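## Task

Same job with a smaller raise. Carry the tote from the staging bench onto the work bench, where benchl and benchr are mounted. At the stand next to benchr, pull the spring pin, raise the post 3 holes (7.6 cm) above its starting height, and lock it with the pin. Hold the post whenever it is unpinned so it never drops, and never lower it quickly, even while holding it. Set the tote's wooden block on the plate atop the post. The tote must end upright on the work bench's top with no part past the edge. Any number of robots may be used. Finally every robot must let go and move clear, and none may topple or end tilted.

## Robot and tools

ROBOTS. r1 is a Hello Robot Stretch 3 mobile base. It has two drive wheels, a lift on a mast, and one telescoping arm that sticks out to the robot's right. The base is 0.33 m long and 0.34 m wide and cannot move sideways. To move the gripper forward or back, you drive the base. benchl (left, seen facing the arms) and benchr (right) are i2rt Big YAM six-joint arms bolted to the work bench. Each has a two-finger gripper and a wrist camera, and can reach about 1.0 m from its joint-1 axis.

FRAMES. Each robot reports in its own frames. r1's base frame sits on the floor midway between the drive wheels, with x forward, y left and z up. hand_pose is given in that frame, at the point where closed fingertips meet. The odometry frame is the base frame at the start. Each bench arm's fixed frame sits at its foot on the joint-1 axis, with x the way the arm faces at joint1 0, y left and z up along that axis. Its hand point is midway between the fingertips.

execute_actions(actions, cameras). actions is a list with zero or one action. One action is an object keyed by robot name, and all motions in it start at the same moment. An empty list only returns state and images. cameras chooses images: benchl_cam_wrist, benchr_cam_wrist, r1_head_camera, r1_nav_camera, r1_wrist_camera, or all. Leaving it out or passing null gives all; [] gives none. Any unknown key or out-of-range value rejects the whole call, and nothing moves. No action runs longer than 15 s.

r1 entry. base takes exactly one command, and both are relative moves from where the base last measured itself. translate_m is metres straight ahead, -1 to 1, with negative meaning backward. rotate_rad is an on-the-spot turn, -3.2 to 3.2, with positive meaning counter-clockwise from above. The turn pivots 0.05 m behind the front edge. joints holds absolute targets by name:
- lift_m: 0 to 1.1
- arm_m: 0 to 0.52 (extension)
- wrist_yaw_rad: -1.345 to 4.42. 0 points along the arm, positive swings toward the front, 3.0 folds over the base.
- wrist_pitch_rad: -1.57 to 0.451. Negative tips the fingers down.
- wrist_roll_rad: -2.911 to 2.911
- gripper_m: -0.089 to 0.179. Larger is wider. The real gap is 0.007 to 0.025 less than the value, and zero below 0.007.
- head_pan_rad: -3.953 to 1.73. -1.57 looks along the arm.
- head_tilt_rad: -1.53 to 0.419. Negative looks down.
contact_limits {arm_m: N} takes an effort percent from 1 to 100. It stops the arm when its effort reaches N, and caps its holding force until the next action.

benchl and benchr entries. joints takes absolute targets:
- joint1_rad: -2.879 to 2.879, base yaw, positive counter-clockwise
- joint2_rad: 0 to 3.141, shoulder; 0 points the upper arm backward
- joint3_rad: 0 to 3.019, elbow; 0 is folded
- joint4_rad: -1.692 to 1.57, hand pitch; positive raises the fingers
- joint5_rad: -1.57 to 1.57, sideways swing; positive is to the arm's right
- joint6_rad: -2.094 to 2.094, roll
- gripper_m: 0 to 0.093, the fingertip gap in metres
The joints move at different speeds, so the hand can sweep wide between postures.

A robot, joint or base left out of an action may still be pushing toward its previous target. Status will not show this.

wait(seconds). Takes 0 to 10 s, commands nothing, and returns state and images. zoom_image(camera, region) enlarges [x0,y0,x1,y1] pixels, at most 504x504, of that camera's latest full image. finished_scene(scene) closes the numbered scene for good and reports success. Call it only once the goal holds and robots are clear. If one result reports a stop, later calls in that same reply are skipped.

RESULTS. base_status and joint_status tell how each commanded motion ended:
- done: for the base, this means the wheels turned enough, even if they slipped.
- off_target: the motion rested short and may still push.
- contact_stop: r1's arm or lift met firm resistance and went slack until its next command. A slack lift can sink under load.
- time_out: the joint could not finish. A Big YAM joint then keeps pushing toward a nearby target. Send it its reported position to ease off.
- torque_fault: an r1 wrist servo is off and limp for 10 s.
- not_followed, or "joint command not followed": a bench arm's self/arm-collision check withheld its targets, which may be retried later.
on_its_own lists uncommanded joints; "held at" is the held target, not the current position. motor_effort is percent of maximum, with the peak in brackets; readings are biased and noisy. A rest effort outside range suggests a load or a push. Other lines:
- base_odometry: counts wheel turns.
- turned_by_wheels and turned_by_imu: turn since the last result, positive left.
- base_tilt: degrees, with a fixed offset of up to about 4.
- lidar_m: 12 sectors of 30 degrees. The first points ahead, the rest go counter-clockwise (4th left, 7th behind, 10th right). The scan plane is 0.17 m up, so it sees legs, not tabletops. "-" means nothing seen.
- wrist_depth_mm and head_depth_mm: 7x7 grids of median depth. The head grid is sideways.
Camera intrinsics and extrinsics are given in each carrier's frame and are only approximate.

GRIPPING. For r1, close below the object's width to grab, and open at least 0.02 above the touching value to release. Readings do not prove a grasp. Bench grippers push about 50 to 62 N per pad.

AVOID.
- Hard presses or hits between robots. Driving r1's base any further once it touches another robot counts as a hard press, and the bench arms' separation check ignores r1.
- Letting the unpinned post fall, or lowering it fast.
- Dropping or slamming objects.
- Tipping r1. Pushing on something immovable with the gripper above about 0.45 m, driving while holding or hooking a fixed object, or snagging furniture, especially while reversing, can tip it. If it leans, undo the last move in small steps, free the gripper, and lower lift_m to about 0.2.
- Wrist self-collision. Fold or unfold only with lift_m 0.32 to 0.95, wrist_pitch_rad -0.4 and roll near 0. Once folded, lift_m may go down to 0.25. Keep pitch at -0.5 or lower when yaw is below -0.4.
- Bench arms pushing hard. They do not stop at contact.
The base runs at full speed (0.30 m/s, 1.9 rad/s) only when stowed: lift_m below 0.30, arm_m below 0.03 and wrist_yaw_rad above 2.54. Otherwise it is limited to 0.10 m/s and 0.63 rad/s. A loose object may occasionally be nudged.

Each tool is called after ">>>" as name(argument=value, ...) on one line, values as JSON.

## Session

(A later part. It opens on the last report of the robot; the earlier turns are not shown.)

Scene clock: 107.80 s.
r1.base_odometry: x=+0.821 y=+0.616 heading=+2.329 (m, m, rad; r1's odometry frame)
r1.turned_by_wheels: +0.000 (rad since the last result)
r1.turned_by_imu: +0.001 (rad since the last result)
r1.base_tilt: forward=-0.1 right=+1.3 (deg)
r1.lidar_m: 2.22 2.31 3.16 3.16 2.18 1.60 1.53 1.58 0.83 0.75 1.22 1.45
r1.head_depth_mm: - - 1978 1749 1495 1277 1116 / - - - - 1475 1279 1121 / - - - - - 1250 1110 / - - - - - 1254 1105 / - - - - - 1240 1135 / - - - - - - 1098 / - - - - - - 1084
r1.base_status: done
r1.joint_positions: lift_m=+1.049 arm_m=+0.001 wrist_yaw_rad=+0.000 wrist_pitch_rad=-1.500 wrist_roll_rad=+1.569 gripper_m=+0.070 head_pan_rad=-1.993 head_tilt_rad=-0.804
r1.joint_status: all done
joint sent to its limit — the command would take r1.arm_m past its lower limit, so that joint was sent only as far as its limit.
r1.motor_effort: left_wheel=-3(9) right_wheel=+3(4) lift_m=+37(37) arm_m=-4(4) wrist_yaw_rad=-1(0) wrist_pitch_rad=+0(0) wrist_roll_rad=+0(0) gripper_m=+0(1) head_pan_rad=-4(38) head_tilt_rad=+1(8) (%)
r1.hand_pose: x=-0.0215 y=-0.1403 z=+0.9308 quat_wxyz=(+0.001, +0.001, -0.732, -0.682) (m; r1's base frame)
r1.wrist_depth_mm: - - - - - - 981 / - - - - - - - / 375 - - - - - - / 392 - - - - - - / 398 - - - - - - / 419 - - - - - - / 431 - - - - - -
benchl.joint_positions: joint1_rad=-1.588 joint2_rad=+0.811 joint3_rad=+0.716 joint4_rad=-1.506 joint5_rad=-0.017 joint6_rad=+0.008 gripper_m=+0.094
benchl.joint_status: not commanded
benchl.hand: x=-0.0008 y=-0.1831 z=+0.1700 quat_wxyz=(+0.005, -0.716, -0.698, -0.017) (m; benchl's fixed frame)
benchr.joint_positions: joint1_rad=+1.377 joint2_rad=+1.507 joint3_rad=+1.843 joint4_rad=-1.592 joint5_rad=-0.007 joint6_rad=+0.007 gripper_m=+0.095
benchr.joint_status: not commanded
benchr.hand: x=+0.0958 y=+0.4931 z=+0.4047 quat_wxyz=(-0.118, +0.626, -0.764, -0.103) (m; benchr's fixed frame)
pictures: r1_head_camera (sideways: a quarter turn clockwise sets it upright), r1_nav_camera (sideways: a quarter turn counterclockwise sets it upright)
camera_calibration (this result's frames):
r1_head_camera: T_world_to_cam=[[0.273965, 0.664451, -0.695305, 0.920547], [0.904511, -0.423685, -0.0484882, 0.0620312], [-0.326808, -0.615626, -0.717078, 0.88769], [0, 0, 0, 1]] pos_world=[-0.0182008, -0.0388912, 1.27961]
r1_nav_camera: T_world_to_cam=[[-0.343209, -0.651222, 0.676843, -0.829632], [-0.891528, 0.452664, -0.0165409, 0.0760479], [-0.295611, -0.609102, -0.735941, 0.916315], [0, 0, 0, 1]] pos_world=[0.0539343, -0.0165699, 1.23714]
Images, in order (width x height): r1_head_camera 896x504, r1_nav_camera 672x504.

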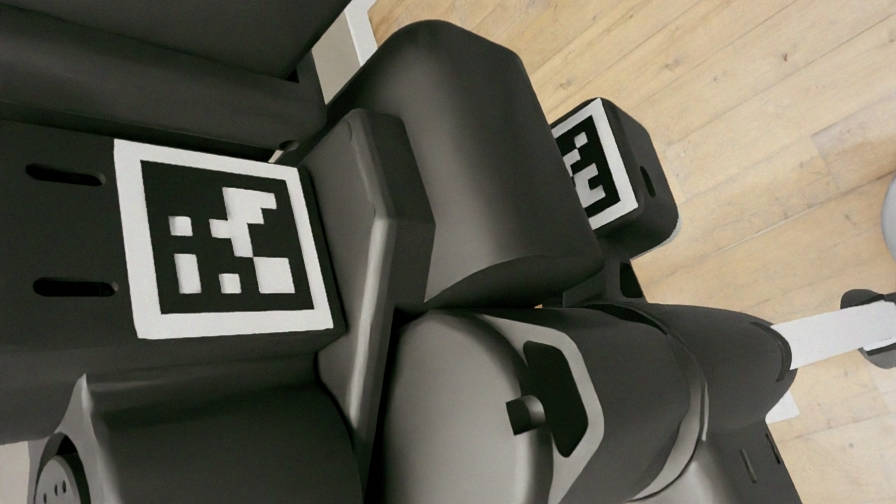

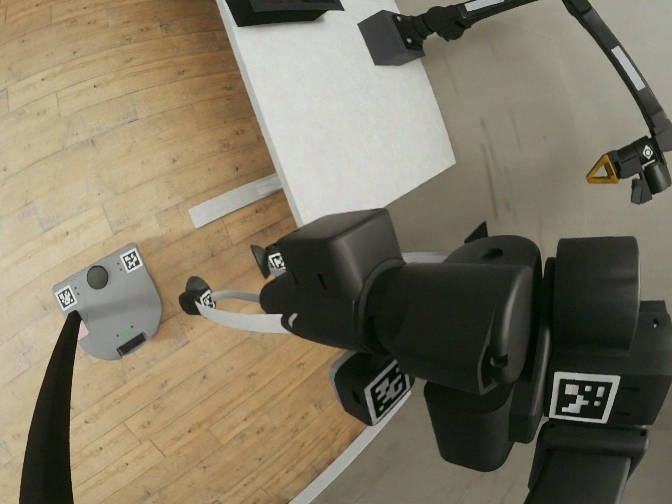

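>>> execute_actions(actions=[{"r1":{"base":{"translate_m":-0.95},"joints":{"lift_m":0.4,"head_pan_rad":-1.57,"gripper_m":0.045}},"benchr":{"joints":{"joint1_rad":1.39,"joint2_rad":1.45,"joint3_rad":0.6,"joint4_rad":0.8,"joint6_rad":1.57}}}], cameras=["r1_nav_camera"])

>>> execute_actions(actions=[{"r1":{"base":{"rotate_rad":1.57}}}], cameras=[])

>>> execute_actions(actions=[{"r1":{"base":{"translate_m":-0.7},"joints":{"wrist_pitch_rad":0}}}], cameras=["r1_head_camera","r1_wrist_camera","benchr_cam_wrist"])

Scene clock: 119.30 s.
r1.base_odometry: x=+1.473 y=-0.074 heading=+2.328 (m, m, rad; r1's odometry frame)
r1.turned_by_wheels: +0.000 (rad since the last result)
r1.turned_by_imu: +0.001 (rad since the last result)
r1.base_tilt: forward=+0.0 right=+1.3 (deg)
r1.lidar_m: 3.16 3.30 3.66 2.31 0.83 0.60 0.58 0.60 0.82 1.18 0.98 1.22
r1.head_depth_mm: 998 1158 1328 1445 1401 1253 1120 / 997 1144 1348 1631 1498 1282 1114 / 996 1145 1346 1635 1470 1276 1130 / 989 1140 1343 1629 1474 1267 1125 / 989 1142 1336 1628 1458 1254 1100 / 985 1130 1329 1607 1461 1258 1095 / 982 1133 1320 1598 1446 1244 1092
r1.base_status: done
r1.joint_positions: lift_m=+0.401 arm_m=+0.001 wrist_yaw_rad=+0.000 wrist_pitch_rad=-1.500 wrist_roll_rad=+1.569 gripper_m=+0.045 head_pan_rad=-1.577 head_tilt_rad=-0.804
r1.joint_status: all done
r1.motor_effort: left_wheel=-3(8) right_wheel=+3(4) lift_m=+14(35) arm_m=-3(3) wrist_yaw_rad=-1(0) wrist_pitch_rad=+0(0) wrist_roll_rad=+1(0) gripper_m=+0(77) head_pan_rad=+5(38) head_tilt_rad=+1(1) (%)
r1.hand_pose: x=-0.0215 y=-0.1403 z=+0.2820 quat_wxyz=(+0.001, +0.001, -0.732, -0.682) (m; r1's base frame)
r1.wrist_depth_mm: 422 418 417 - - - - / 432 432 427 - - - - / 453 445 442 - - - - / 461 466 456 - - - - / 484 483 466 - - - - / 499 491 496 492 478 476 472 / 525 521 505 506 499 492 490
benchl.joint_positions: joint1_rad=-1.588 joint2_rad=+0.811 joint3_rad=+0.716 joint4_rad=-1.506 joint5_rad=-0.017 joint6_rad=+0.008 gripper_m=+0.094
benchl.joint_status: not commanded
benchl.hand: x=-0.0008 y=-0.1831 z=+0.1700 quat_wxyz=(+0.005, -0.716, -0.698, -0.017) (m; benchl's fixed frame)
benchr.joint_positions: joint1_rad=+1.378 joint2_rad=+1.457 joint3_rad=+0.609 joint4_rad=+0.785 joint5_rad=-0.007 joint6_rad=+1.558 gripper_m=+0.095
benchr.joint_status: all done
benchr.hand: x=+0.1037 y=+0.5346 z=+0.2128 quat_wxyz=(-0.068, -0.063, -0.726, -0.681) (m; benchr's fixed frame)
pictures: r1_nav_camera (sideways: a quarter turn counterclockwise sets it upright)
camera_calibration (this result's frames):
r1_nav_camera: T_world_to_cam=[[-0.0508813, -0.734367, 0.676843, -0.831415], [-0.998408, 0.0539305, -0.0165409, 0.0766998], [-0.0243555, -0.676607, -0.735941, 0.91466], [0, 0, 0, 1]] pos_world=[0.0565512, 0.00416609, 1.23714]
Images, in order (width x height): r1_nav_camera 672x504.

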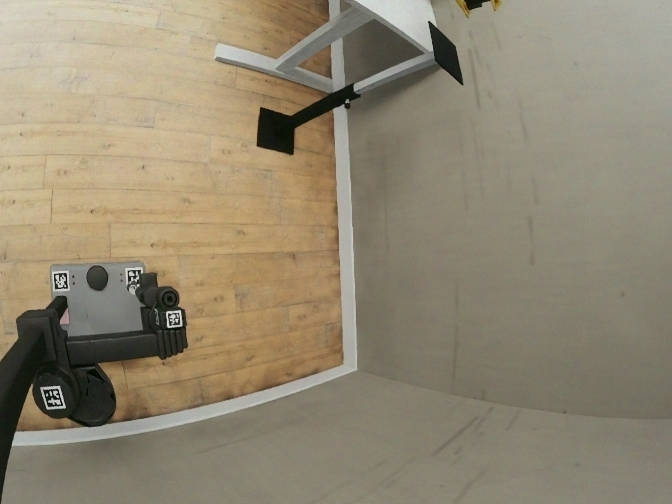

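Scene clock: 122.77 s.
r1.base_odometry: x=+1.473 y=-0.074 heading=-2.385 (m, m, rad; r1's odometry frame)
r1.turned_by_wheels: +1.570 (rad since the last result)
r1.turned_by_imu: +1.573 (rad since the last result)
r1.base_tilt: forward=-0.1 right=+1.3 (deg)
r1.lidar_m: 2.21 0.82 0.60 0.58 0.60 0.82 1.18 0.98 1.22 3.18 3.30 3.71
r1.head_depth_mm: 2569 1293 2040 1814 1503 1283 1122 / 2576 2750 2220 1796 1498 1281 1117 / 2685 2902 2224 1768 1477 1268 1132 / 2692 2889 2216 1768 1477 1267 1129 / 2699 2924 2185 1744 1472 1261 1104 / 2721 2866 2165 1734 1461 1257 1093 / 2667 2859 2151 1734 1447 1247 1087
r1.base_status: done
r1.joint_positions: lift_m=+0.401 arm_m=+0.001 wrist_yaw_rad=+0.000 wrist_pitch_rad=-1.500 wrist_roll_rad=+1.569 gripper_m=+0.045 head_pan_rad=-1.577 head_tilt_rad=-0.804
r1.joint_status: not commanded
r1.motor_effort: left_wheel=-4(9) right_wheel=+4(8) lift_m=+14(14) arm_m=-3(3) wrist_yaw_rad=-1(1) wrist_pitch_rad=+0(0) wrist_roll_rad=+1(1) gripper_m=+1(1) head_pan_rad=+4(4) head_tilt_rad=+1(1) (%)
r1.hand_pose: x=-0.0215 y=-0.1403 z=+0.2820 quat_wxyz=(+0.001, +0.001, -0.732, -0.682) (m; r1's base frame)
r1.wrist_depth_mm: 421 420 416 - - - - / 432 433 427 - - - - / 450 444 441 - - - - / 467 466 459 - - - - / 487 478 472 - - - - / 499 493 494 487 480 478 474 / 517 525 505 505 496 492 489
benchl.joint_positions: joint1_rad=-1.588 joint2_rad=+0.811 joint3_rad=+0.716 joint4_rad=-1.506 joint5_rad=-0.017 joint6_rad=+0.008 gripper_m=+0.094
benchl.joint_status: not commanded
benchl.hand: x=-0.0008 y=-0.1831 z=+0.1700 quat_wxyz=(+0.005, -0.716, -0.698, -0.017) (m; benchl's fixed frame)
benchr.joint_positions: joint1_rad=+1.378 joint2_rad=+1.457 joint3_rad=+0.609 joint4_rad=+0.785 joint5_rad=-0.007 joint6_rad=+1.558 gripper_m=+0.095
benchr.joint_status: not commanded
benchr.hand: x=+0.1037 y=+0.5346 z=+0.2128 quat_wxyz=(-0.068, -0.063, -0.726, -0.681) (m; benchr's fixed frame)
pictures: none
No camera images: the call's "cameras" was empty. Leave "cameras" out to get every camera's image.

Scene clock: 130.83 s.
r1.base_odometry: x=+1.983 y=+0.407 heading=-2.385 (m, m, rad; r1's odometry frame)
r1.turned_by_wheels: +0.000 (rad since the last result)
r1.turned_by_imu: +0.001 (rad since the last result)
r1.base_tilt: forward=+0.0 right=+1.3 (deg)
r1.lidar_m: 2.23 0.82 0.60 0.58 0.61 0.50 0.48 0.50 0.69 0.61 3.32 4.30
r1.head_depth_mm: 1251 1229 1079 1211 1207 1191 1096 / 1531 1273 1037 1682 1467 1274 1117 / 742 1179 697 1730 1485 1266 1138 / 1977 1301 721 1367 1438 1247 - / 1946 1257 1043 1750 1469 1260 1096 / 2575 1252 1034 1751 1456 1251 1095 / 2669 2854 2016 1729 1449 1240 1090
r1.base_status: done
r1.joint_positions: lift_m=+0.401 arm_m=+0.001 wrist_yaw_rad=+0.000 wrist_pitch_rad=-0.024 wrist_roll_rad=+1.569 gripper_m=+0.045 head_pan_rad=-1.577 head_tilt_rad=-0.804
r1.joint_status: all done
r1.motor_effort: left_wheel=-3(8) right_wheel=+4(5) lift_m=+14(14) arm_m=-4(4) wrist_yaw_rad=-1(1) wrist_pitch_rad=+8(7) wrist_roll_rad=+1(1) gripper_m=+0(1) head_pan_rad=+5(5) head_tilt_rad=+2(1) (%)
r1.hand_pose: x=-0.0213 y=-0.4019 z=+0.5088 quat_wxyz=(+0.001, +0.000, -1.000, -0.012) (m; r1's base frame)
r1.wrist_depth_mm: - - 822 - - 835 559 / 340 350 613 - - 708 539 / - - 711 - - 724 505 / - - 869 - - 774 560 / - - 637 - - 792 559 / - - - - - 794 560 / - - - - - 793 558
benchl.joint_positions: joint1_rad=-1.588 joint2_rad=+0.811 joint3_rad=+0.716 joint4_rad=-1.506 joint5_rad=-0.017 joint6_rad=+0.008 gripper_m=+0.094
benchl.joint_status: not commanded
benchl.hand: x=-0.0008 y=-0.1831 z=+0.1700 quat_wxyz=(+0.005, -0.716, -0.698, -0.017) (m; benchl's fixed frame)
benchr.joint_positions: joint1_rad=+1.378 joint2_rad=+1.457 joint3_rad=+0.609 joint4_rad=+0.785 joint5_rad=-0.007 joint6_rad=+1.558 gripper_m=+0.095
benchr.joint_status: not commanded
benchr.hand: x=+0.1037 y=+0.5346 z=+0.2128 quat_wxyz=(-0.068, -0.063, -0.726, -0.681) (m; benchr's fixed frame)
pictures: benchr_cam_wrist, r1_head_camera (sideways: a quarter turn clockwise sets it upright), r1_wrist_camera
camera_calibration (this result's frames):
benchr_cam_wrist: T_world_to_cam=[[0.00304754, -0.0651212, -0.997873, 0.247153], [-0.906942, -0.420533, 0.0246742, 0.319354], [-0.421245, 0.904937, -0.0603427, -0.305209], [0, 0, 0, 1]] pos_world=[0.160314, 0.426588, 0.22033]
r1_head_camera: T_world_to_cam=[[-0.017847, 0.718472, -0.695327, 0.922356], [0.998579, -0.0221208, -0.0484877, 0.0614567], [-0.0502183, -0.695204, -0.717056, 0.885974], [0, 0, 0, 1]] pos_world=[-0.000416033, -0.0453945, 1.27961]
r1_wrist_camera: T_world_to_cam=[[-0.0443125, 0.041146, -0.99817, 0.520496], [0.979703, 0.197312, -0.0353591, 0.148527], [0.195496, -0.979477, -0.0490542, -0.198659], [0, 0, 0, 1]] pos_world=[-0.0836107, -0.245305, 0.515051]
Images, in order (width x height): benchr_cam_wrist 504x504, r1_head_camera 896x504, r1_wrist_camera 644x364.

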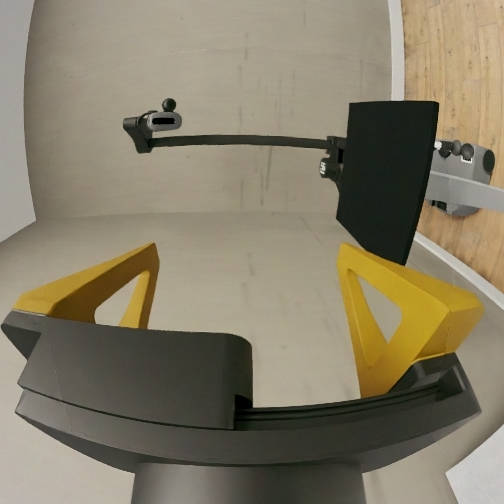

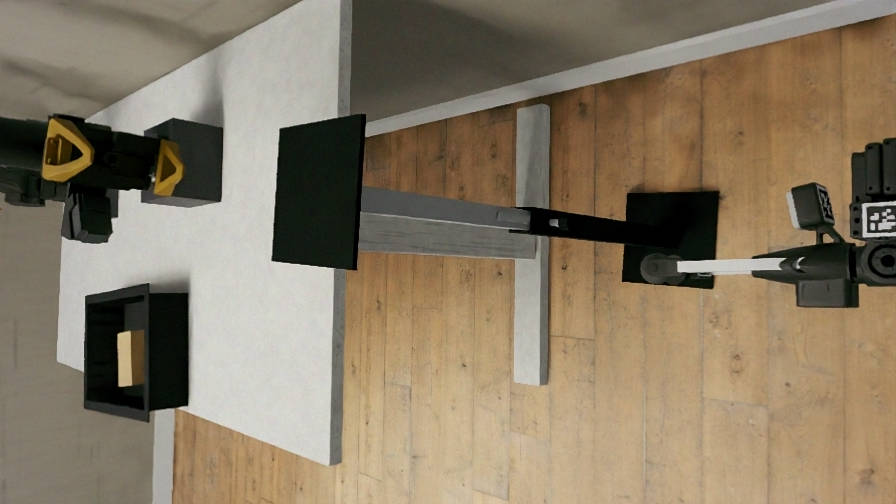

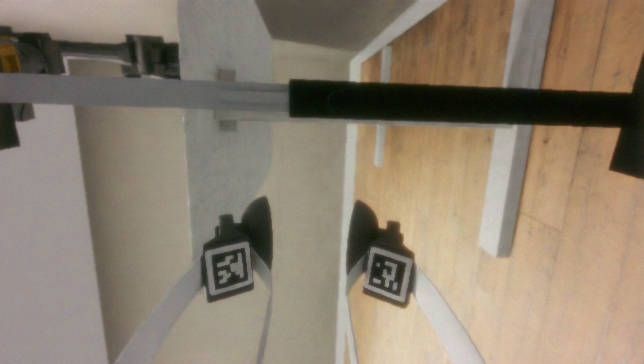

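>>> execute_actions(actions=[{"r1":{"base":{"translate_m":-0.08},"joints":{"lift_m":0.378,"arm_m":0.1}},"benchr":{"joints":{"joint1_rad":1.36,"joint2_rad":1.95,"joint3_rad":0.57,"joint4_rad":1.4}}}], cameras=["r1_head_camera","r1_wrist_camera","benchr_cam_wrist"])

Scene clock: 134.33 s.
r1.base_odometry: x=+2.041 y=+0.462 heading=-2.385 (m, m, rad; r1's odometry frame)
r1.turned_by_wheels: +0.000 (rad since the last result)
r1.turned_by_imu: +0.000 (rad since the last result)
r1.base_tilt: forward=+0.0 right=+1.3 (deg)
r1.lidar_m: 2.22 0.82 0.60 0.58 0.57 0.42 0.40 0.42 0.57 0.60 3.31 4.35
r1.head_depth_mm: 1045 1036 999 1018 1008 1000 986 / 1498 1268 1070 1448 1390 1247 1110 / 1053 1180 1031 1773 1480 1292 1109 / 1813 848 689 1672 1422 1283 1071 / 1927 1265 956 1750 1468 1257 1098 / 2522 1250 1035 1739 1454 1252 1095 / 2606 2688 1025 1736 1444 1247 1092
r1.base_status: done
r1.joint_positions: lift_m=+0.379 arm_m=+0.100 wrist_yaw_rad=+0.000 wrist_pitch_rad=-0.023 wrist_roll_rad=+1.569 gripper_m=+0.045 head_pan_rad=-1.577 head_tilt_rad=-0.804
r1.joint_status: all done
r1.motor_effort: left_wheel=-4(9) right_wheel=+4(5) lift_m=+14(14) arm_m=+3(4) wrist_yaw_rad=-1(1) wrist_pitch_rad=+7(8) wrist_roll_rad=+0(0) gripper_m=+1(1) head_pan_rad=+5(5) head_tilt_rad=+1(1) (%)
r1.hand_pose: x=-0.0213 y=-0.5002 z=+0.4870 quat_wxyz=(+0.001, +0.000, -1.000, -0.012) (m; r1's base frame)
r1.wrist_depth_mm: - 531 911 - - 782 545 / 772 856 937 - - 794 534 / 579 - 617 621 630 643 545 / 266 268 272 269 276 282 289 / - - 706 - - 683 509 / - - - - - 733 528 / - - - - - 759 528
benchl.joint_positions: joint1_rad=-1.588 joint2_rad=+0.811 joint3_rad=+0.716 joint4_rad=-1.506 joint5_rad=-0.017 joint6_rad=+0.008 gripper_m=+0.094
benchl.joint_status: not commanded
benchl.hand: x=-0.0008 y=-0.1831 z=+0.1700 quat_wxyz=(+0.005, -0.716, -0.698, -0.017) (m; benchl's fixed frame)
benchr.joint_positions: joint1_rad=+1.371 joint2_rad=+1.944 joint3_rad=+0.575 joint4_rad=+1.385 joint5_rad=-0.007 joint6_rad=+1.559 gripper_m=+0.095
benchr.joint_status: all done
benchr.hand: x=+0.1076 y=+0.5351 z=+0.0878 quat_wxyz=(-0.073, -0.063, -0.698, -0.709) (m; benchr's fixed frame)
pictures: benchr_cam_wrist, r1_head_camera (sideways: a quarter turn clockwise sets it upright), r1_wrist_camera
camera_calibration (this result's frames):
benchr_cam_wrist: T_world_to_cam=[[0.016997, 0.0116723, -0.999787, 0.080044], [-0.90985, -0.41444, -0.0203065, 0.327195], [-0.414589, 0.910002, 0.00357578, -0.320583], [0, 0, 0, 1]] pos_world=[0.163428, 0.4264, 0.0878175]
r1_head_camera: T_world_to_cam=[[-0.0178659, 0.718472, -0.695327, 0.922356], [0.998579, -0.0220945, -0.0484877, 0.0614567], [-0.0502, -0.695205, -0.717056, 0.885974], [0, 0, 0, 1]] pos_world=[-0.000414837, -0.0453946, 1.27961]
r1_wrist_camera: T_world_to_cam=[[-0.0442888, 0.0402152, -0.998209, 0.50237], [0.979704, 0.197279, -0.0355199, 0.167212], [0.195497, -0.979522, -0.0481362, -0.296463], [0, 0, 0, 1]] pos_world=[-0.0836107, -0.343583, 0.493139]
Images, in order (width x height): benchr_cam_wrist 504x504, r1_head_camera 896x504, r1_wrist_camera 644x364.

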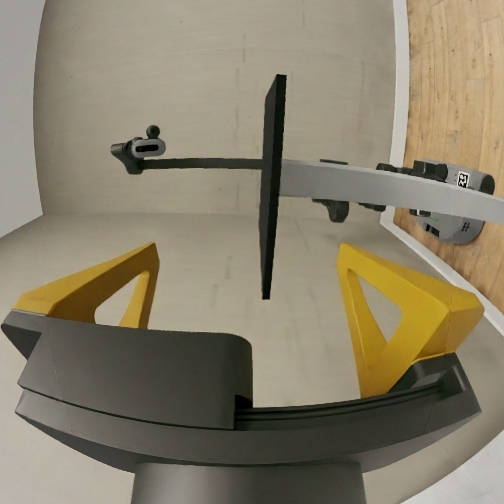

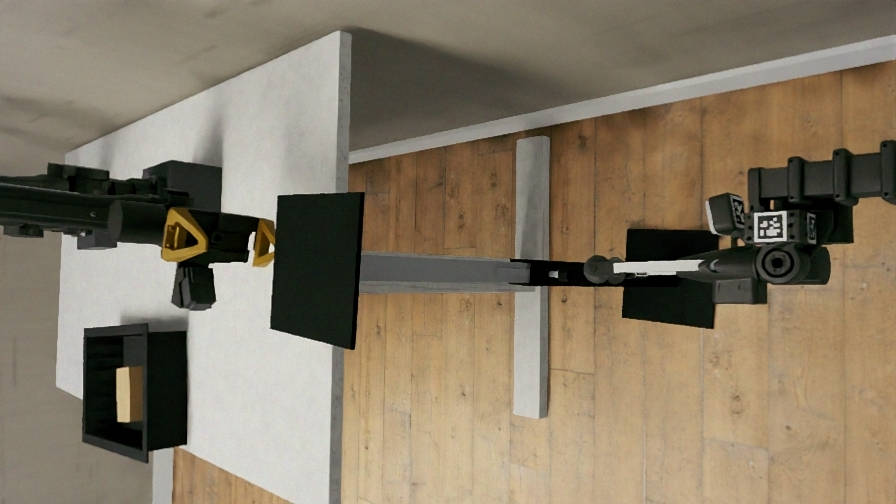

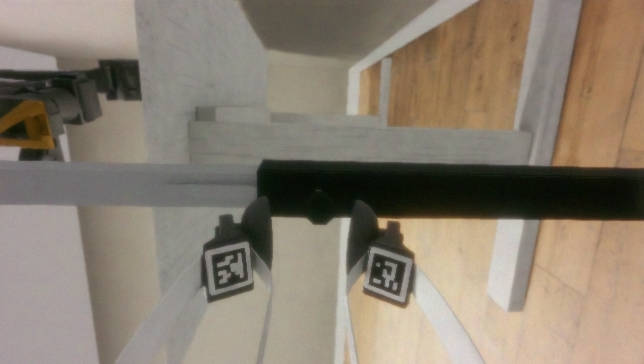

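>>> execute_actions(actions=[{"r1":{"joints":{"lift_m":0.373,"arm_m":0.17}},"benchr":{"joints":{"joint1_rad":1.32,"joint2_rad":2.12,"joint3_rad":0.89,"joint4_rad":1.26}}}], cameras=["r1_wrist_camera","benchr_cam_wrist"])

>>> execute_actions(actions=[{"r1":{"joints":{"arm_m":0.23},"contact_limits":{"arm_m":9}}}], cameras=["r1_wrist_camera","r1_head_camera"])

Scene clock: 136.93 s.
r1.base_odometry: x=+2.041 y=+0.462 heading=-2.385 (m, m, rad; r1's odometry frame)
r1.turned_by_wheels: +0.000 (rad since the last result)
r1.turned_by_imu: +0.000 (rad since the last result)
r1.base_tilt: forward=-0.1 right=+1.3 (deg)
r1.lidar_m: 2.22 0.83 0.60 0.58 0.57 0.42 0.40 0.42 0.57 0.60 3.29 4.38
r1.head_depth_mm: 1039 1033 994 1022 1011 1000 985 / 1498 1275 1072 1450 1392 1250 1110 / 1083 1181 1026 1777 1487 1303 1118 / 1697 820 688 1679 1434 - 1103 / 1954 1272 713 1753 1464 1250 1098 / 2518 1246 1031 1739 1459 1252 1096 / 2645 2735 1031 1729 1459 1243 1093
r1.base_status: not commanded
r1.joint_positions: lift_m=+0.374 arm_m=+0.170 wrist_yaw_rad=+0.000 wrist_pitch_rad=-0.023 wrist_roll_rad=+1.569 gripper_m=+0.045 head_pan_rad=-1.577 head_tilt_rad=-0.804
r1.joint_status: all done
r1.motor_effort: left_wheel=-3(3) right_wheel=+4(4) lift_m=+14(15) arm_m=+3(3) wrist_yaw_rad=-1(0) wrist_pitch_rad=+7(7) wrist_roll_rad=+1(1) gripper_m=+0(0) head_pan_rad=+5(4) head_tilt_rad=+2(1) (%)
r1.hand_pose: x=-0.0213 y=-0.5702 z=+0.4821 quat_wxyz=(+0.001, +0.000, -1.000, -0.012) (m; r1's base frame)
r1.wrist_depth_mm: - 455 939 - - 799 513 / 758 458 960 - - 772 527 / - 497 542 544 569 684 538 / 219 222 228 222 230 240 250 / 203 205 200 199 207 212 215 / - - - - - 763 533 / - - - - - 762 533
benchl.joint_positions: joint1_rad=-1.588 joint2_rad=+0.811 joint3_rad=+0.716 joint4_rad=-1.506 joint5_rad=-0.017 joint6_rad=+0.008 gripper_m=+0.094
benchl.joint_status: not commanded
benchl.hand: x=-0.0008 y=-0.1831 z=+0.1700 quat_wxyz=(+0.005, -0.716, -0.698, -0.017) (m; benchl's fixed frame)
benchr.joint_positions: joint1_rad=+1.322 joint2_rad=+2.121 joint3_rad=+0.871 joint4_rad=+1.263 joint5_rad=-0.007 joint6_rad=+1.559 gripper_m=+0.095
benchr.joint_status: all done
benchr.hand: x=+0.1576 y=+0.6247 z=+0.0584 quat_wxyz=(-0.090, -0.080, -0.698, -0.706) (m; benchr's fixed frame)
pictures: benchr_cam_wrist, r1_wrist_camera
camera_calibration (this result's frames):
benchr_cam_wrist: T_world_to_cam=[[0.0164219, 0.00796896, -0.999833, 0.0510761], [-0.928873, -0.369951, -0.018205, 0.384319], [-0.370035, 0.929017, 0.00132684, -0.400085], [0, 0, 0, 1]] pos_world=[0.208099, 0.513458, 0.0585949]
r1_wrist_camera: T_world_to_cam=[[-0.0442883, 0.0401576, -0.998211, 0.500188], [0.979704, 0.197277, -0.0355308, 0.180849], [0.195497, -0.979525, -0.0480797, -0.3653], [0, 0, 0, 1]] pos_world=[-0.0836107, -0.413584, 0.488156]
Images, in order (width x height): benchr_cam_wrist 504x504, r1_wrist_camera 644x364.

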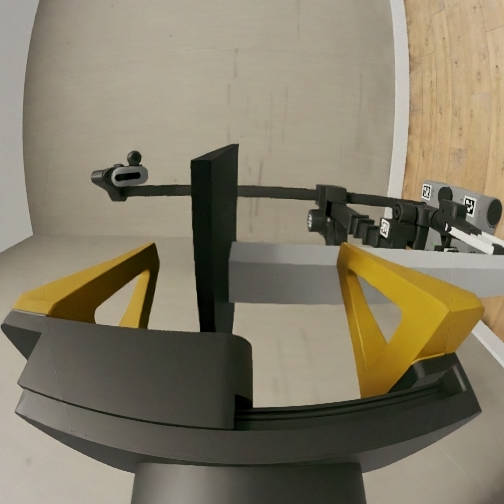

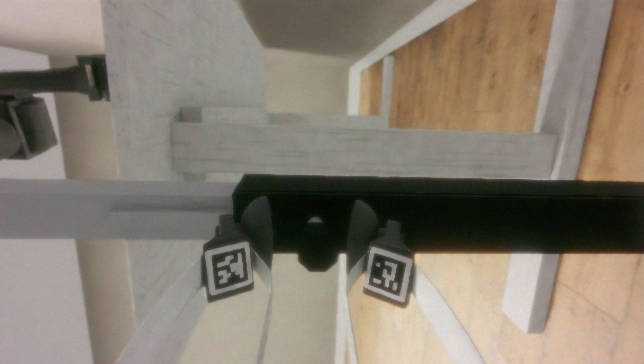

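Scene clock: 138.07 s.
r1.base_odometry: x=+2.041 y=+0.462 heading=-2.385 (m, m, rad; r1's odometry frame)
r1.turned_by_wheels: +0.000 (rad since the last result)
r1.turned_by_imu: +0.000 (rad since the last result)
r1.base_tilt: forward=-0.1 right=+1.3 (deg)
r1.lidar_m: 2.22 0.82 0.60 0.58 0.57 0.42 0.40 0.42 0.57 0.60 3.28 4.34
r1.head_depth_mm: 1042 1036 997 1018 1008 999 992 / 1501 1277 1077 1444 1386 1248 1113 / 1079 1176 1030 1778 1493 1302 1125 / 1702 819 690 1674 1441 - 1109 / 1921 1272 715 1750 1464 1245 1100 / 2554 1241 1030 1750 1456 1248 1100 / 2628 2725 1027 1734 1450 1250 1094
r1.base_status: not commanded
r1.joint_positions: lift_m=+0.374 arm_m=+0.183 wrist_yaw_rad=+0.000 wrist_pitch_rad=-0.020 wrist_roll_rad=+1.569 gripper_m=+0.045 head_pan_rad=-1.577 head_tilt_rad=-0.803
r1.joint_status: arm_m contact_stop (moved +0.014 of +0.060)
r1.on_its_own: arm_m is slack since a contact_stop, until your next command for it (your +0.230 is given up)
r1.motor_effort: left_wheel=-4(4) right_wheel=+5(6) lift_m=+14(14) arm_m=+0(10) wrist_yaw_rad=-1(1) wrist_pitch_rad=+6(7) wrist_roll_rad=+1(0) gripper_m=+1(0) head_pan_rad=+5(4) head_tilt_rad=+1(1) (%)
r1.contact_limits: arm_m 9 (drawing in: default 19, maximum 32; extending or still: default 26, maximum 43)
r1.hand_pose: x=-0.0213 y=-0.5840 z=+0.4830 quat_wxyz=(+0.001, +0.000, -1.000, -0.010) (m; r1's base frame)
r1.wrist_depth_mm: - 410 933 - - 767 504 / 759 447 931 - - 789 506 / - 452 520 541 562 683 533 / - 417 525 218 226 556 490 / 189 187 188 185 192 196 199 / - 561 - - - 766 525 / - - - - - 759 523
benchl.joint_positions: joint1_rad=-1.588 joint2_rad=+0.811 joint3_rad=+0.716 joint4_rad=-1.506 joint5_rad=-0.017 joint6_rad=+0.008 gripper_m=+0.094
benchl.joint_status: not commanded
benchl.hand: x=-0.0008 y=-0.1831 z=+0.1700 quat_wxyz=(+0.005, -0.716, -0.698, -0.017) (m; benchl's fixed frame)
benchr.joint_positions: joint1_rad=+1.322 joint2_rad=+2.121 joint3_rad=+0.871 joint4_rad=+1.263 joint5_rad=-0.007 joint6_rad=+1.559 gripper_m=+0.095
benchr.joint_status: not commanded
benchr.hand: x=+0.1576 y=+0.6247 z=+0.0584 quat_wxyz=(-0.090, -0.080, -0.698, -0.706) (m; benchr's fixed frame)
pictures: r1_head_camera (sideways: a quarter turn clockwise sets it upright), r1_wrist_camera
camera_calibration (this result's frames):
r1_head_camera: T_world_to_cam=[[-0.0178728, 0.718189, -0.695619, 0.922737], [0.998579, -0.022107, -0.0484812, 0.0614483], [-0.0501967, -0.695497, -0.716773, 0.885606], [0, 0, 0, 1]] pos_world=[-0.000414563, -0.0454037, 1.27963]
r1_wrist_camera: T_world_to_cam=[[-0.0440609, 0.0366406, -0.998357, 0.49966], [0.979712, 0.19715, -0.0360025, 0.183744], [0.195506, -0.979688, -0.0445838, -0.380497], [0, 0, 0, 1]] pos_world=[-0.0836108, -0.427301, 0.48849]
Images, in order (width x height): r1_head_camera 896x504, r1_wrist_camera 644x364.

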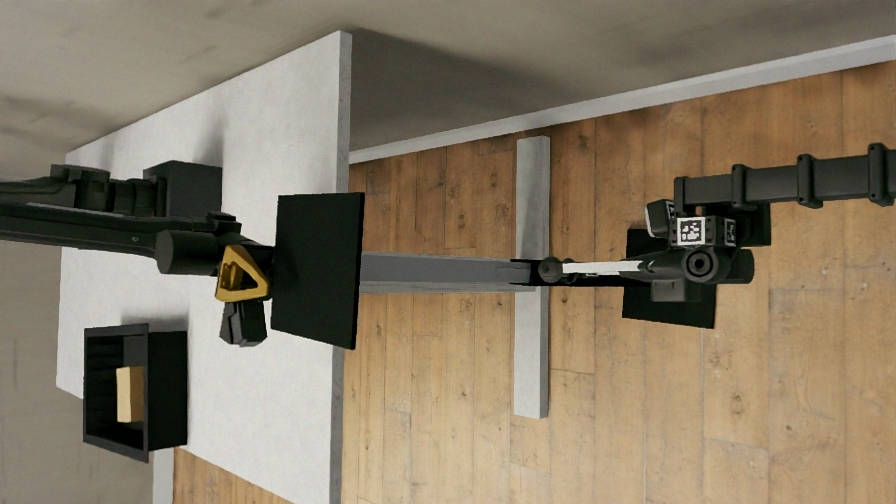

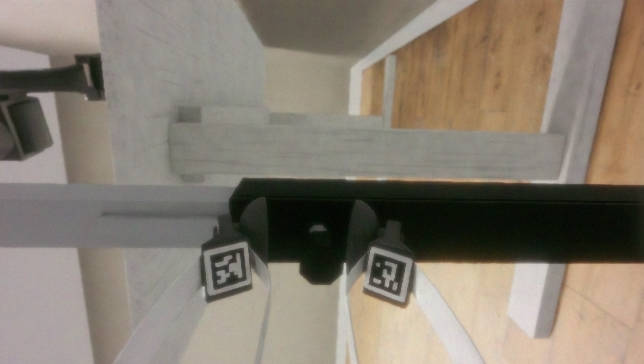

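>>> execute_actions(actions=[{"benchr":{"joints":{"joint1_rad":1.37,"joint2_rad":2.12,"joint3_rad":0.99,"joint4_rad":1.17}}}], cameras=["benchr_cam_wrist"])

>>> execute_actions(actions=[{"r1":{"joints":{"gripper_m":-0.07}},"benchr":{"joints":{"gripper_m":0}}}], cameras=["benchr_cam_wrist","r1_wrist_camera"])

Scene clock: 139.33 s.
r1.base_odometry: x=+2.041 y=+0.462 heading=-2.385 (m, m, rad; r1's odometry frame)
r1.turned_by_wheels: +0.000 (rad since the last result)
r1.turned_by_imu: +0.000 (rad since the last result)
r1.base_tilt: forward=-0.1 right=+1.3 (deg)
r1.lidar_m: 2.22 0.82 0.61 0.58 0.56 0.42 0.40 0.42 0.57 0.60 3.30 4.37
r1.head_depth_mm: 1041 1035 1002 1014 1008 1003 989 / 1499 1274 1069 1438 1389 1247 1114 / 1063 1184 1028 1770 1485 1295 1124 / 1711 776 687 1683 1447 - 1101 / 1945 1277 713 1760 1469 1255 1103 / 2530 1253 1035 1748 1458 1253 1096 / 2634 2731 1027 1735 1455 1245 1095
r1.base_status: not commanded
r1.joint_positions: lift_m=+0.374 arm_m=+0.183 wrist_yaw_rad=+0.000 wrist_pitch_rad=-0.020 wrist_roll_rad=+1.569 gripper_m=+0.045 head_pan_rad=-1.577 head_tilt_rad=-0.803
r1.joint_status: not commanded
r1.on_its_own: arm_m is slack since a contact_stop, until your next command for it (your +0.230 is given up)
r1.motor_effort: left_wheel=-4(4) right_wheel=+5(5) lift_m=+14(14) arm_m=+0(0) wrist_yaw_rad=-1(1) wrist_pitch_rad=+6(6) wrist_roll_rad=+1(1) gripper_m=-1(1) head_pan_rad=+5(4) head_tilt_rad=+1(1) (%)
r1.hand_pose: x=-0.0213 y=-0.5839 z=+0.4830 quat_wxyz=(+0.001, +0.000, -1.000, -0.010) (m; r1's base frame)
r1.wrist_depth_mm: - 411 958 - - 773 506 / 734 451 943 - - 765 514 / - 454 515 536 565 696 534 / - 416 523 218 225 560 491 / 187 188 188 185 192 196 200 / - 570 - - - 770 524 / - - - - - 750 531
benchl.joint_positions: joint1_rad=-1.588 joint2_rad=+0.811 joint3_rad=+0.716 joint4_rad=-1.506 joint5_rad=-0.017 joint6_rad=+0.008 gripper_m=+0.094
benchl.joint_status: not commanded
benchl.hand: x=-0.0008 y=-0.1831 z=+0.1700 quat_wxyz=(+0.005, -0.716, -0.698, -0.017) (m; benchl's fixed frame)
benchr.joint_positions: joint1_rad=+1.350 joint2_rad=+2.117 joint3_rad=+0.925 joint4_rad=+1.183 joint5_rad=+0.004 joint6_rad=+1.556 gripper_m=+0.095
benchr.joint_status: all done
benchr.hand: x=+0.1463 y=+0.6474 z=+0.0612 quat_wxyz=(-0.084, -0.074, -0.707, -0.699) (m; benchr's fixed frame)
pictures: benchr_cam_wrist
camera_calibration (this result's frames):
benchr_cam_wrist: T_world_to_cam=[[0.014483, -0.0148245, -0.999785, 0.0689512], [-0.922705, -0.38543, -0.00765134, 0.390756], [-0.385233, 0.922618, -0.0192608, -0.417716], [0, 0, 0, 1]] pos_world=[0.198636, 0.537023, 0.0638807]
Images, in order (width x height): benchr_cam_wrist 504x504.

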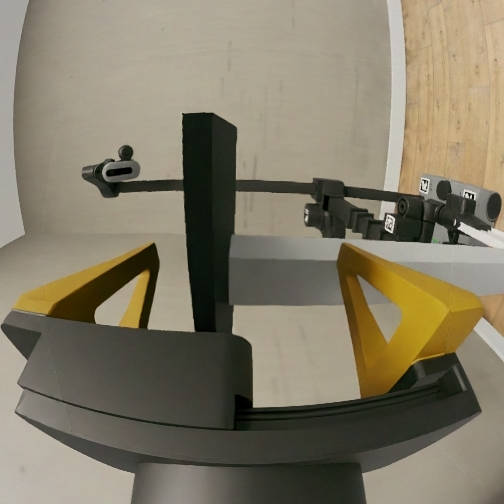

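Scene clock: 140.97 s.
r1.base_odometry: x=+2.041 y=+0.462 heading=-2.385 (m, m, rad; r1's odometry frame)
r1.turned_by_wheels: +0.000 (rad since the last result)
r1.turned_by_imu: +0.000 (rad since the last result)
r1.base_tilt: forward=-0.1 right=+1.4 (deg)
r1.lidar_m: 2.22 0.83 0.61 0.58 0.57 0.42 0.40 0.42 0.57 0.60 3.32 4.38
r1.head_depth_mm: 1044 1034 1001 1018 1011 1002 994 / 1504 1272 1074 1452 1388 1249 1120 / 1062 1183 1025 1773 1480 1300 1111 / 1722 761 691 1669 1438 - 1105 / 1933 1276 715 1760 1460 1246 1107 / 2552 1249 1036 1758 1455 1248 1101 / 2639 2689 1027 1743 1458 1251 1091
r1.base_status: not commanded
r1.joint_positions: lift_m=+0.373 arm_m=+0.184 wrist_yaw_rad=-0.002 wrist_pitch_rad=-0.032 wrist_roll_rad=+1.570 gripper_m=-0.069 head_pan_rad=-1.577 head_tilt_rad=-0.802
r1.joint_status: all done
r1.on_its_own: arm_m is slack since a contact_stop, until your next command for it (your +0.230 is given up)
r1.motor_effort: left_wheel=-2(4) right_wheel=+3(5) lift_m=+16(16) arm_m=+0(3) wrist_yaw_rad=+1(1) wrist_pitch_rad=+10(15) wrist_roll_rad=+1(0) gripper_m=-33(99) head_pan_rad=+4(4) head_tilt_rad=+1(1) (%)
r1.hand_pose: x=-0.0219 y=-0.5848 z=+0.4797 quat_wxyz=(+0.001, -0.001, -1.000, -0.016) (m; r1's base frame)
r1.wrist_depth_mm: - 423 - - - 767 503 / 764 421 - - - 763 529 / - 478 520 536 - 666 519 / - 401 522 223 552 560 478 / 185 184 185 181 191 196 200 / - 527 - - - 657 521 / - - - - - 743 518
benchl.joint_positions: joint1_rad=-1.588 joint2_rad=+0.811 joint3_rad=+0.716 joint4_rad=-1.506 joint5_rad=-0.017 joint6_rad=+0.008 gripper_m=+0.094
benchl.joint_status: not commanded
benchl.hand: x=-0.0008 y=-0.1831 z=+0.1700 quat_wxyz=(+0.005, -0.716, -0.698, -0.017) (m; benchl's fixed frame)
benchr.joint_positions: joint1_rad=+1.350 joint2_rad=+2.096 joint3_rad=+0.925 joint4_rad=+1.182 joint5_rad=+0.000 joint6_rad=+1.580 gripper_m=+0.006
benchr.joint_status: gripper_m off_target (ended at +0.006, target +0.000)
benchr.hand: x=+0.1459 y=+0.6489 z=+0.0746 quat_wxyz=(-0.075, -0.080, -0.699, -0.707) (m; benchr's fixed frame)
pictures: benchr_cam_wrist, r1_wrist_camera
camera_calibration (this result's frames):
benchr_cam_wrist: T_world_to_cam=[[-0.00406785, 0.0105142, -0.999936, 0.0686391], [-0.921149, -0.38921, -0.000345165, 0.392711], [-0.389189, 0.921089, 0.0112684, -0.419656], [0, 0, 0, 1]] pos_world=[0.198699, 0.538666, 0.0734992]
r1_wrist_camera: T_world_to_cam=[[-0.0432634, 0.0491567, -0.997854, 0.503462], [0.980254, 0.194988, -0.0328947, 0.181697], [0.192952, -0.979573, -0.0566219, -0.375513], [0, 0, 0, 1]] pos_world=[-0.0838714, -0.42802, 0.487096]
Images, in order (width x height): benchr_cam_wrist 504x504, r1_wrist_camera 644x364.

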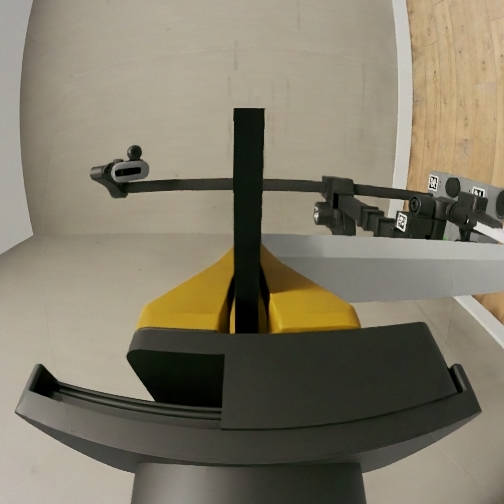

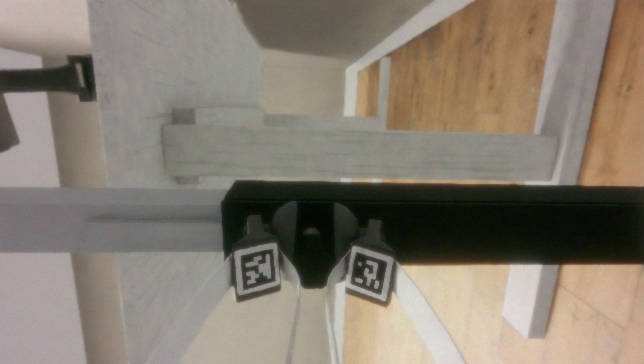

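Start z .0746; goal .151. Lower the lift slightly.

>>> execute_actions(actions=[{"r1":{"joints":{"lift_m":0.369}},"benchr":{"joints":{"joint2_rad":2.045,"joint3_rad":0.95}}}], cameras=[])

>>> execute_actions(actions=[{"r1":{"joints":{"arm_m":0.167}}}], cameras=["r1_wrist_camera"])

>>> execute_actions(actions=[{"benchr":{"joints":{"joint2_rad":1.93,"joint4_rad":1.12}}}], cameras=["r1_wrist_camera"])

Scene clock: 142.27 s.
r1.base_odometry: x=+2.041 y=+0.462 heading=-2.385 (m, m, rad; r1's odometry frame)
r1.turned_by_wheels: +0.000 (rad since the last result)
r1.turned_by_imu: +0.000 (rad since the last result)
r1.base_tilt: forward=-0.1 right=+1.3 (deg)
r1.lidar_m: 2.22 0.83 0.60 0.58 0.56 0.42 0.40 0.42 0.57 0.60 3.30 4.37
r1.head_depth_mm: 1040 1033 995 1017 1008 1003 992 / 1495 1270 1071 1447 1391 1246 1117 / 1059 1179 1027 1781 1488 1302 1105 / 1728 749 691 1664 1439 - 1109 / 1940 1273 714 1759 1471 1251 1100 / 2567 1252 1040 1763 1457 1249 1097 / 2644 2714 1025 1724 1453 1250 1090
r1.base_status: not commanded
r1.joint_positions: lift_m=+0.370 arm_m=+0.184 wrist_yaw_rad=-0.002 wrist_pitch_rad=-0.023 wrist_roll_rad=+1.570 gripper_m=-0.062 head_pan_rad=-1.577 head_tilt_rad=-0.802
r1.joint_status: all done
r1.on_its_own: gripper_m is held at -0.063, not at your -0.070, by its stall guard, which is still easing; arm_m is slack since a contact_stop, until your next command for it (your +0.230 is given up)
r1.motor_effort: left_wheel=-2(2) right_wheel=+3(3) lift_m=+15(14) arm_m=+0(0) wrist_yaw_rad=+1(1) wrist_pitch_rad=+7(10) wrist_roll_rad=+0(0) gripper_m=-30(32) head_pan_rad=+5(5) head_tilt_rad=+1(1) (%)
r1.hand_pose: x=-0.0219 y=-0.5851 z=+0.4781 quat_wxyz=(+0.001, -0.001, -1.000, -0.012) (m; r1's base frame)
r1.wrist_depth_mm: - 425 975 - - 798 499 / 771 430 989 - - 768 512 / - 463 526 543 - 666 537 / - 408 523 223 554 553 486 / 186 184 185 183 191 194 198 / - 524 866 - - 658 509 / - - - - - 752 524
benchl.joint_positions: joint1_rad=-1.588 joint2_rad=+0.811 joint3_rad=+0.716 joint4_rad=-1.506 joint5_rad=-0.017 joint6_rad=+0.008 gripper_m=+0.094
benchl.joint_status: not commanded
benchl.hand: x=-0.0008 y=-0.1831 z=+0.1700 quat_wxyz=(+0.005, -0.716, -0.698, -0.017) (m; benchl's fixed frame)
benchr.joint_positions: joint1_rad=+1.350 joint2_rad=+2.084 joint3_rad=+0.918 joint4_rad=+1.165 joint5_rad=+0.000 joint6_rad=+1.581 gripper_m=+0.006
benchr.joint_status: all done
benchr.hand: x=+0.1455 y=+0.6473 z=+0.0752 quat_wxyz=(-0.074, -0.082, -0.703, -0.703) (m; benchr's fixed frame)
pictures: none
No camera images: the call's "cameras" was empty. Leave "cameras" out to get every camera's image.

Scene clock: 143.37 s.
r1.base_odometry: x=+2.041 y=+0.462 heading=-2.385 (m, m, rad; r1's odometry frame)
r1.turned_by_wheels: +0.000 (rad since the last result)
r1.turned_by_imu: +0.000 (rad since the last result)
r1.base_tilt: forward=+0.0 right=+1.3 (deg)
r1.lidar_m: 2.23 0.83 0.60 0.58 0.57 0.42 0.40 0.42 0.57 0.60 3.31 4.36
r1.head_depth_mm: 1043 1032 1005 1022 1008 1001 991 / 1497 1268 1077 1451 1388 1252 1116 / 1055 1174 1025 1779 1481 1301 1114 / 1725 762 698 1668 1440 - 1103 / 1938 1272 723 1755 1464 1247 1098 / 2537 1248 1034 1736 1452 1253 1089 / 2622 2757 1027 1745 1452 1247 1095
r1.base_status: not commanded
r1.joint_positions: lift_m=+0.370 arm_m=+0.168 wrist_yaw_rad=-0.007 wrist_pitch_rad=-0.021 wrist_roll_rad=+1.570 gripper_m=-0.056 head_pan_rad=-1.577 head_tilt_rad=-0.802
r1.joint_status: all done
r1.on_its_own: gripper_m is held at -0.057, not at your -0.070, by its stall guard, which is still easing
r1.motor_effort: left_wheel=-3(3) right_wheel=+5(5) lift_m=+15(15) arm_m=-7(14) wrist_yaw_rad=+5(5) wrist_pitch_rad=+6(7) wrist_roll_rad=+0(0) gripper_m=-16(32) head_pan_rad=+5(4) head_tilt_rad=+1(1) (%)
r1.hand_pose: x=-0.0231 y=-0.5684 z=+0.4786 quat_wxyz=(+0.001, -0.003, -1.000, -0.011) (m; r1's base frame)
r1.wrist_depth_mm: - 461 963 - - 785 522 / - 458 979 - - 765 531 / - 514 536 571 - 689 529 / - 422 544 234 241 571 486 / 204 207 203 186 209 213 218 / - 579 - - - 715 526 / - - - - - 756 523
benchl.joint_positions: joint1_rad=-1.588 joint2_rad=+0.811 joint3_rad=+0.716 joint4_rad=-1.506 joint5_rad=-0.017 joint6_rad=+0.008 gripper_m=+0.094
benchl.joint_status: not commanded
benchl.hand: x=-0.0008 y=-0.1831 z=+0.1700 quat_wxyz=(+0.005, -0.716, -0.698, -0.017) (m; benchl's fixed frame)
benchr.joint_positions: joint1_rad=+1.350 joint2_rad=+2.084 joint3_rad=+0.917 joint4_rad=+1.149 joint5_rad=+0.000 joint6_rad=+1.583 gripper_m=+0.006
benchr.joint_status: not commanded
benchr.hand: x=+0.1455 y=+0.6470 z=+0.0711 quat_wxyz=(-0.073, -0.083, -0.709, -0.697) (m; benchr's fixed frame)
pictures: r1_wrist_camera
camera_calibration (this result's frames):
r1_wrist_camera: T_world_to_cam=[[-0.0431213, 0.0381265, -0.998342, 0.495513], [0.981095, 0.190314, -0.0351084, 0.177994], [0.188659, -0.980983, -0.0456123, -0.365512], [0, 0, 0, 1]] pos_world=[-0.0843042, -0.411328, 0.484269]
Images, in order (width x height): r1_wrist_camera 644x364.

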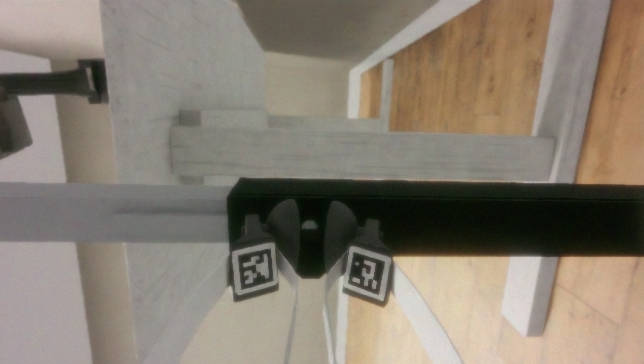

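Scene clock: 144.07 s.
r1.base_odometry: x=+2.041 y=+0.462 heading=-2.385 (m, m, rad; r1's odometry frame)
r1.turned_by_wheels: +0.000 (rad since the last result)
r1.turned_by_imu: +0.000 (rad since the last result)
r1.base_tilt: forward=-0.1 right=+1.4 (deg)
r1.lidar_m: 2.22 0.82 0.61 0.58 0.57 0.42 0.40 0.42 0.57 0.60 3.29 4.36
r1.head_depth_mm: 1047 1036 1001 1018 1010 1002 990 / 1501 1282 1070 1448 1396 1248 1116 / 1063 1181 1030 1766 1482 1292 1113 / 1712 742 687 1672 1439 - 1103 / 1926 1276 954 1748 1467 1250 1101 / 2532 1249 1036 1756 1457 1251 1097 / 2627 2705 1028 1743 1452 1243 1093
r1.base_status: not commanded
r1.joint_positions: lift_m=+0.370 arm_m=+0.168 wrist_yaw_rad=-0.008 wrist_pitch_rad=-0.021 wrist_roll_rad=+1.570 gripper_m=-0.053 head_pan_rad=-1.577 head_tilt_rad=-0.802
r1.joint_status: not commanded
r1.on_its_own: gripper_m is held at -0.054, not at your -0.070, by its stall guard, which is still easing
r1.motor_effort: left_wheel=-3(4) right_wheel=+6(5) lift_m=+15(15) arm_m=-6(7) wrist_yaw_rad=+6(6) wrist_pitch_rad=+7(7) wrist_roll_rad=+0(1) gripper_m=-23(28) head_pan_rad=+4(4) head_tilt_rad=+1(1) (%)
r1.hand_pose: x=-0.0234 y=-0.5683 z=+0.4786 quat_wxyz=(+0.001, -0.004, -1.000, -0.011) (m; r1's base frame)
r1.wrist_depth_mm: - 451 957 - - 774 520 / - 462 989 - - 777 526 / - 505 538 - - 636 531 / - 425 538 236 241 576 487 / 204 205 204 200 209 213 217 / - 571 - - - 686 530 / - - - - - 753 519
benchl.joint_positions: joint1_rad=-1.588 joint2_rad=+0.811 joint3_rad=+0.716 joint4_rad=-1.506 joint5_rad=-0.017 joint6_rad=+0.008 gripper_m=+0.094
benchl.joint_status: not commanded
benchl.hand: x=-0.0008 y=-0.1831 z=+0.1700 quat_wxyz=(+0.005, -0.716, -0.698, -0.017) (m; benchl's fixed frame)
benchr.joint_positions: joint1_rad=+1.350 joint2_rad=+2.046 joint3_rad=+0.914 joint4_rad=+1.087 joint5_rad=-0.001 joint6_rad=+1.585 gripper_m=+0.006
benchr.joint_status: all done
benchr.hand: x=+0.1453 y=+0.6473 z=+0.0788 quat_wxyz=(-0.071, -0.084, -0.718, -0.687) (m; benchr's fixed frame)
pictures: r1_wrist_camera
camera_calibration (this result's frames):
r1_wrist_camera: T_world_to_cam=[[-0.0430761, 0.0382013, -0.998341, 0.495531], [0.98132, 0.189155, -0.0351037, 0.177606], [0.1875, -0.981204, -0.0456357, -0.365453], [0, 0, 0, 1]] pos_world=[-0.0844206, -0.411109, 0.484266]
Images, in order (width x height): r1_wrist_camera 644x364.

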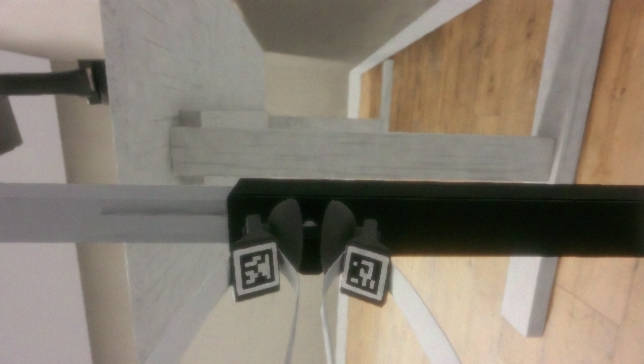

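>>> execute_actions(actions=[{"r1":{"joints":{"gripper_m":0.045}},"benchr":{"joints":{"joint2_rad":1.9,"joint4_rad":1.15}}}], cameras=["r1_wrist_camera"])

Scene clock: 146.00 s.
r1.base_odometry: x=+2.041 y=+0.462 heading=-2.385 (m, m, rad; r1's odometry frame)
r1.turned_by_wheels: +0.000 (rad since the last result)
r1.turned_by_imu: +0.000 (rad since the last result)
r1.base_tilt: forward=+0.0 right=+1.3 (deg)
r1.lidar_m: 2.21 0.82 0.60 0.58 0.57 0.42 0.40 0.42 0.57 0.60 3.30 4.34
r1.head_depth_mm: 1041 1031 1003 1017 1006 1000 992 / 1494 1274 1073 1445 1389 1253 1116 / 1060 1179 1024 1779 1485 1296 1110 / 1712 742 686 1668 1447 - 1104 / 1934 1279 966 1757 1464 1242 1101 / 2536 1251 1035 1750 1468 1257 1098 / 2634 2749 1025 1738 1443 1247 1095
r1.base_status: not commanded
r1.joint_positions: lift_m=+0.370 arm_m=+0.167 wrist_yaw_rad=-0.004 wrist_pitch_rad=-0.021 wrist_roll_rad=+1.570 gripper_m=+0.045 head_pan_rad=-1.577 head_tilt_rad=-0.802
r1.joint_status: all done
r1.motor_effort: left_wheel=-3(4) right_wheel=+4(5) lift_m=+15(15) arm_m=-4(6) wrist_yaw_rad=+2(6) wrist_pitch_rad=+7(7) wrist_roll_rad=+0(0) gripper_m=+1(82) head_pan_rad=+4(5) head_tilt_rad=+1(1) (%)
r1.hand_pose: x=-0.0223 y=-0.5680 z=+0.4784 quat_wxyz=(+0.001, -0.002, -1.000, -0.011) (m; r1's base frame)
r1.wrist_depth_mm: - 459 963 - - 755 522 / - 455 974 - - 767 526 / - 511 542 546 - 633 527 / 224 226 538 227 234 245 253 / 205 207 203 203 209 213 217 / - - - - - 700 526 / - - - - - 759 522
benchl.joint_positions: joint1_rad=-1.588 joint2_rad=+0.811 joint3_rad=+0.716 joint4_rad=-1.506 joint5_rad=-0.017 joint6_rad=+0.008 gripper_m=+0.094
benchl.joint_status: not commanded
benchl.hand: x=-0.0008 y=-0.1831 z=+0.1700 quat_wxyz=(+0.005, -0.716, -0.698, -0.017) (m; benchl's fixed frame)
benchr.joint_positions: joint1_rad=+1.350 joint2_rad=+2.045 joint3_rad=+0.914 joint4_rad=+1.087 joint5_rad=-0.001 joint6_rad=+1.585 gripper_m=+0.006
benchr.joint_status: joint2_rad time_out (moved -0.001 of -0.146); joint4_rad time_out (moved +0.000 of +0.063)
benchr.on_its_own: joint2_rad reads +2.045 and still pushes toward +1.900 since a time_out; joint4_rad reads +1.087 and still pushes toward +1.150 since a time_out
benchr.hand: x=+0.1454 y=+0.6474 z=+0.0798 quat_wxyz=(-0.071, -0.084, -0.718, -0.688) (m; benchr's fixed frame)
pictures: r1_wrist_camera
camera_calibration (this result's frames):
r1_wrist_camera: T_world_to_cam=[[-0.0432333, 0.0385978, -0.998319, 0.49563], [0.980518, 0.193288, -0.0349894, 0.178769], [0.191612, -0.980383, -0.0462023, -0.364546], [0, 0, 0, 1]] pos_world=[-0.084007, -0.411079, 0.484209]
Images, in order (width x height): r1_wrist_camera 644x364.

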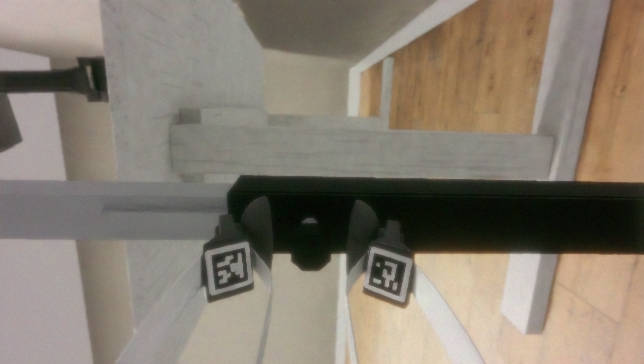

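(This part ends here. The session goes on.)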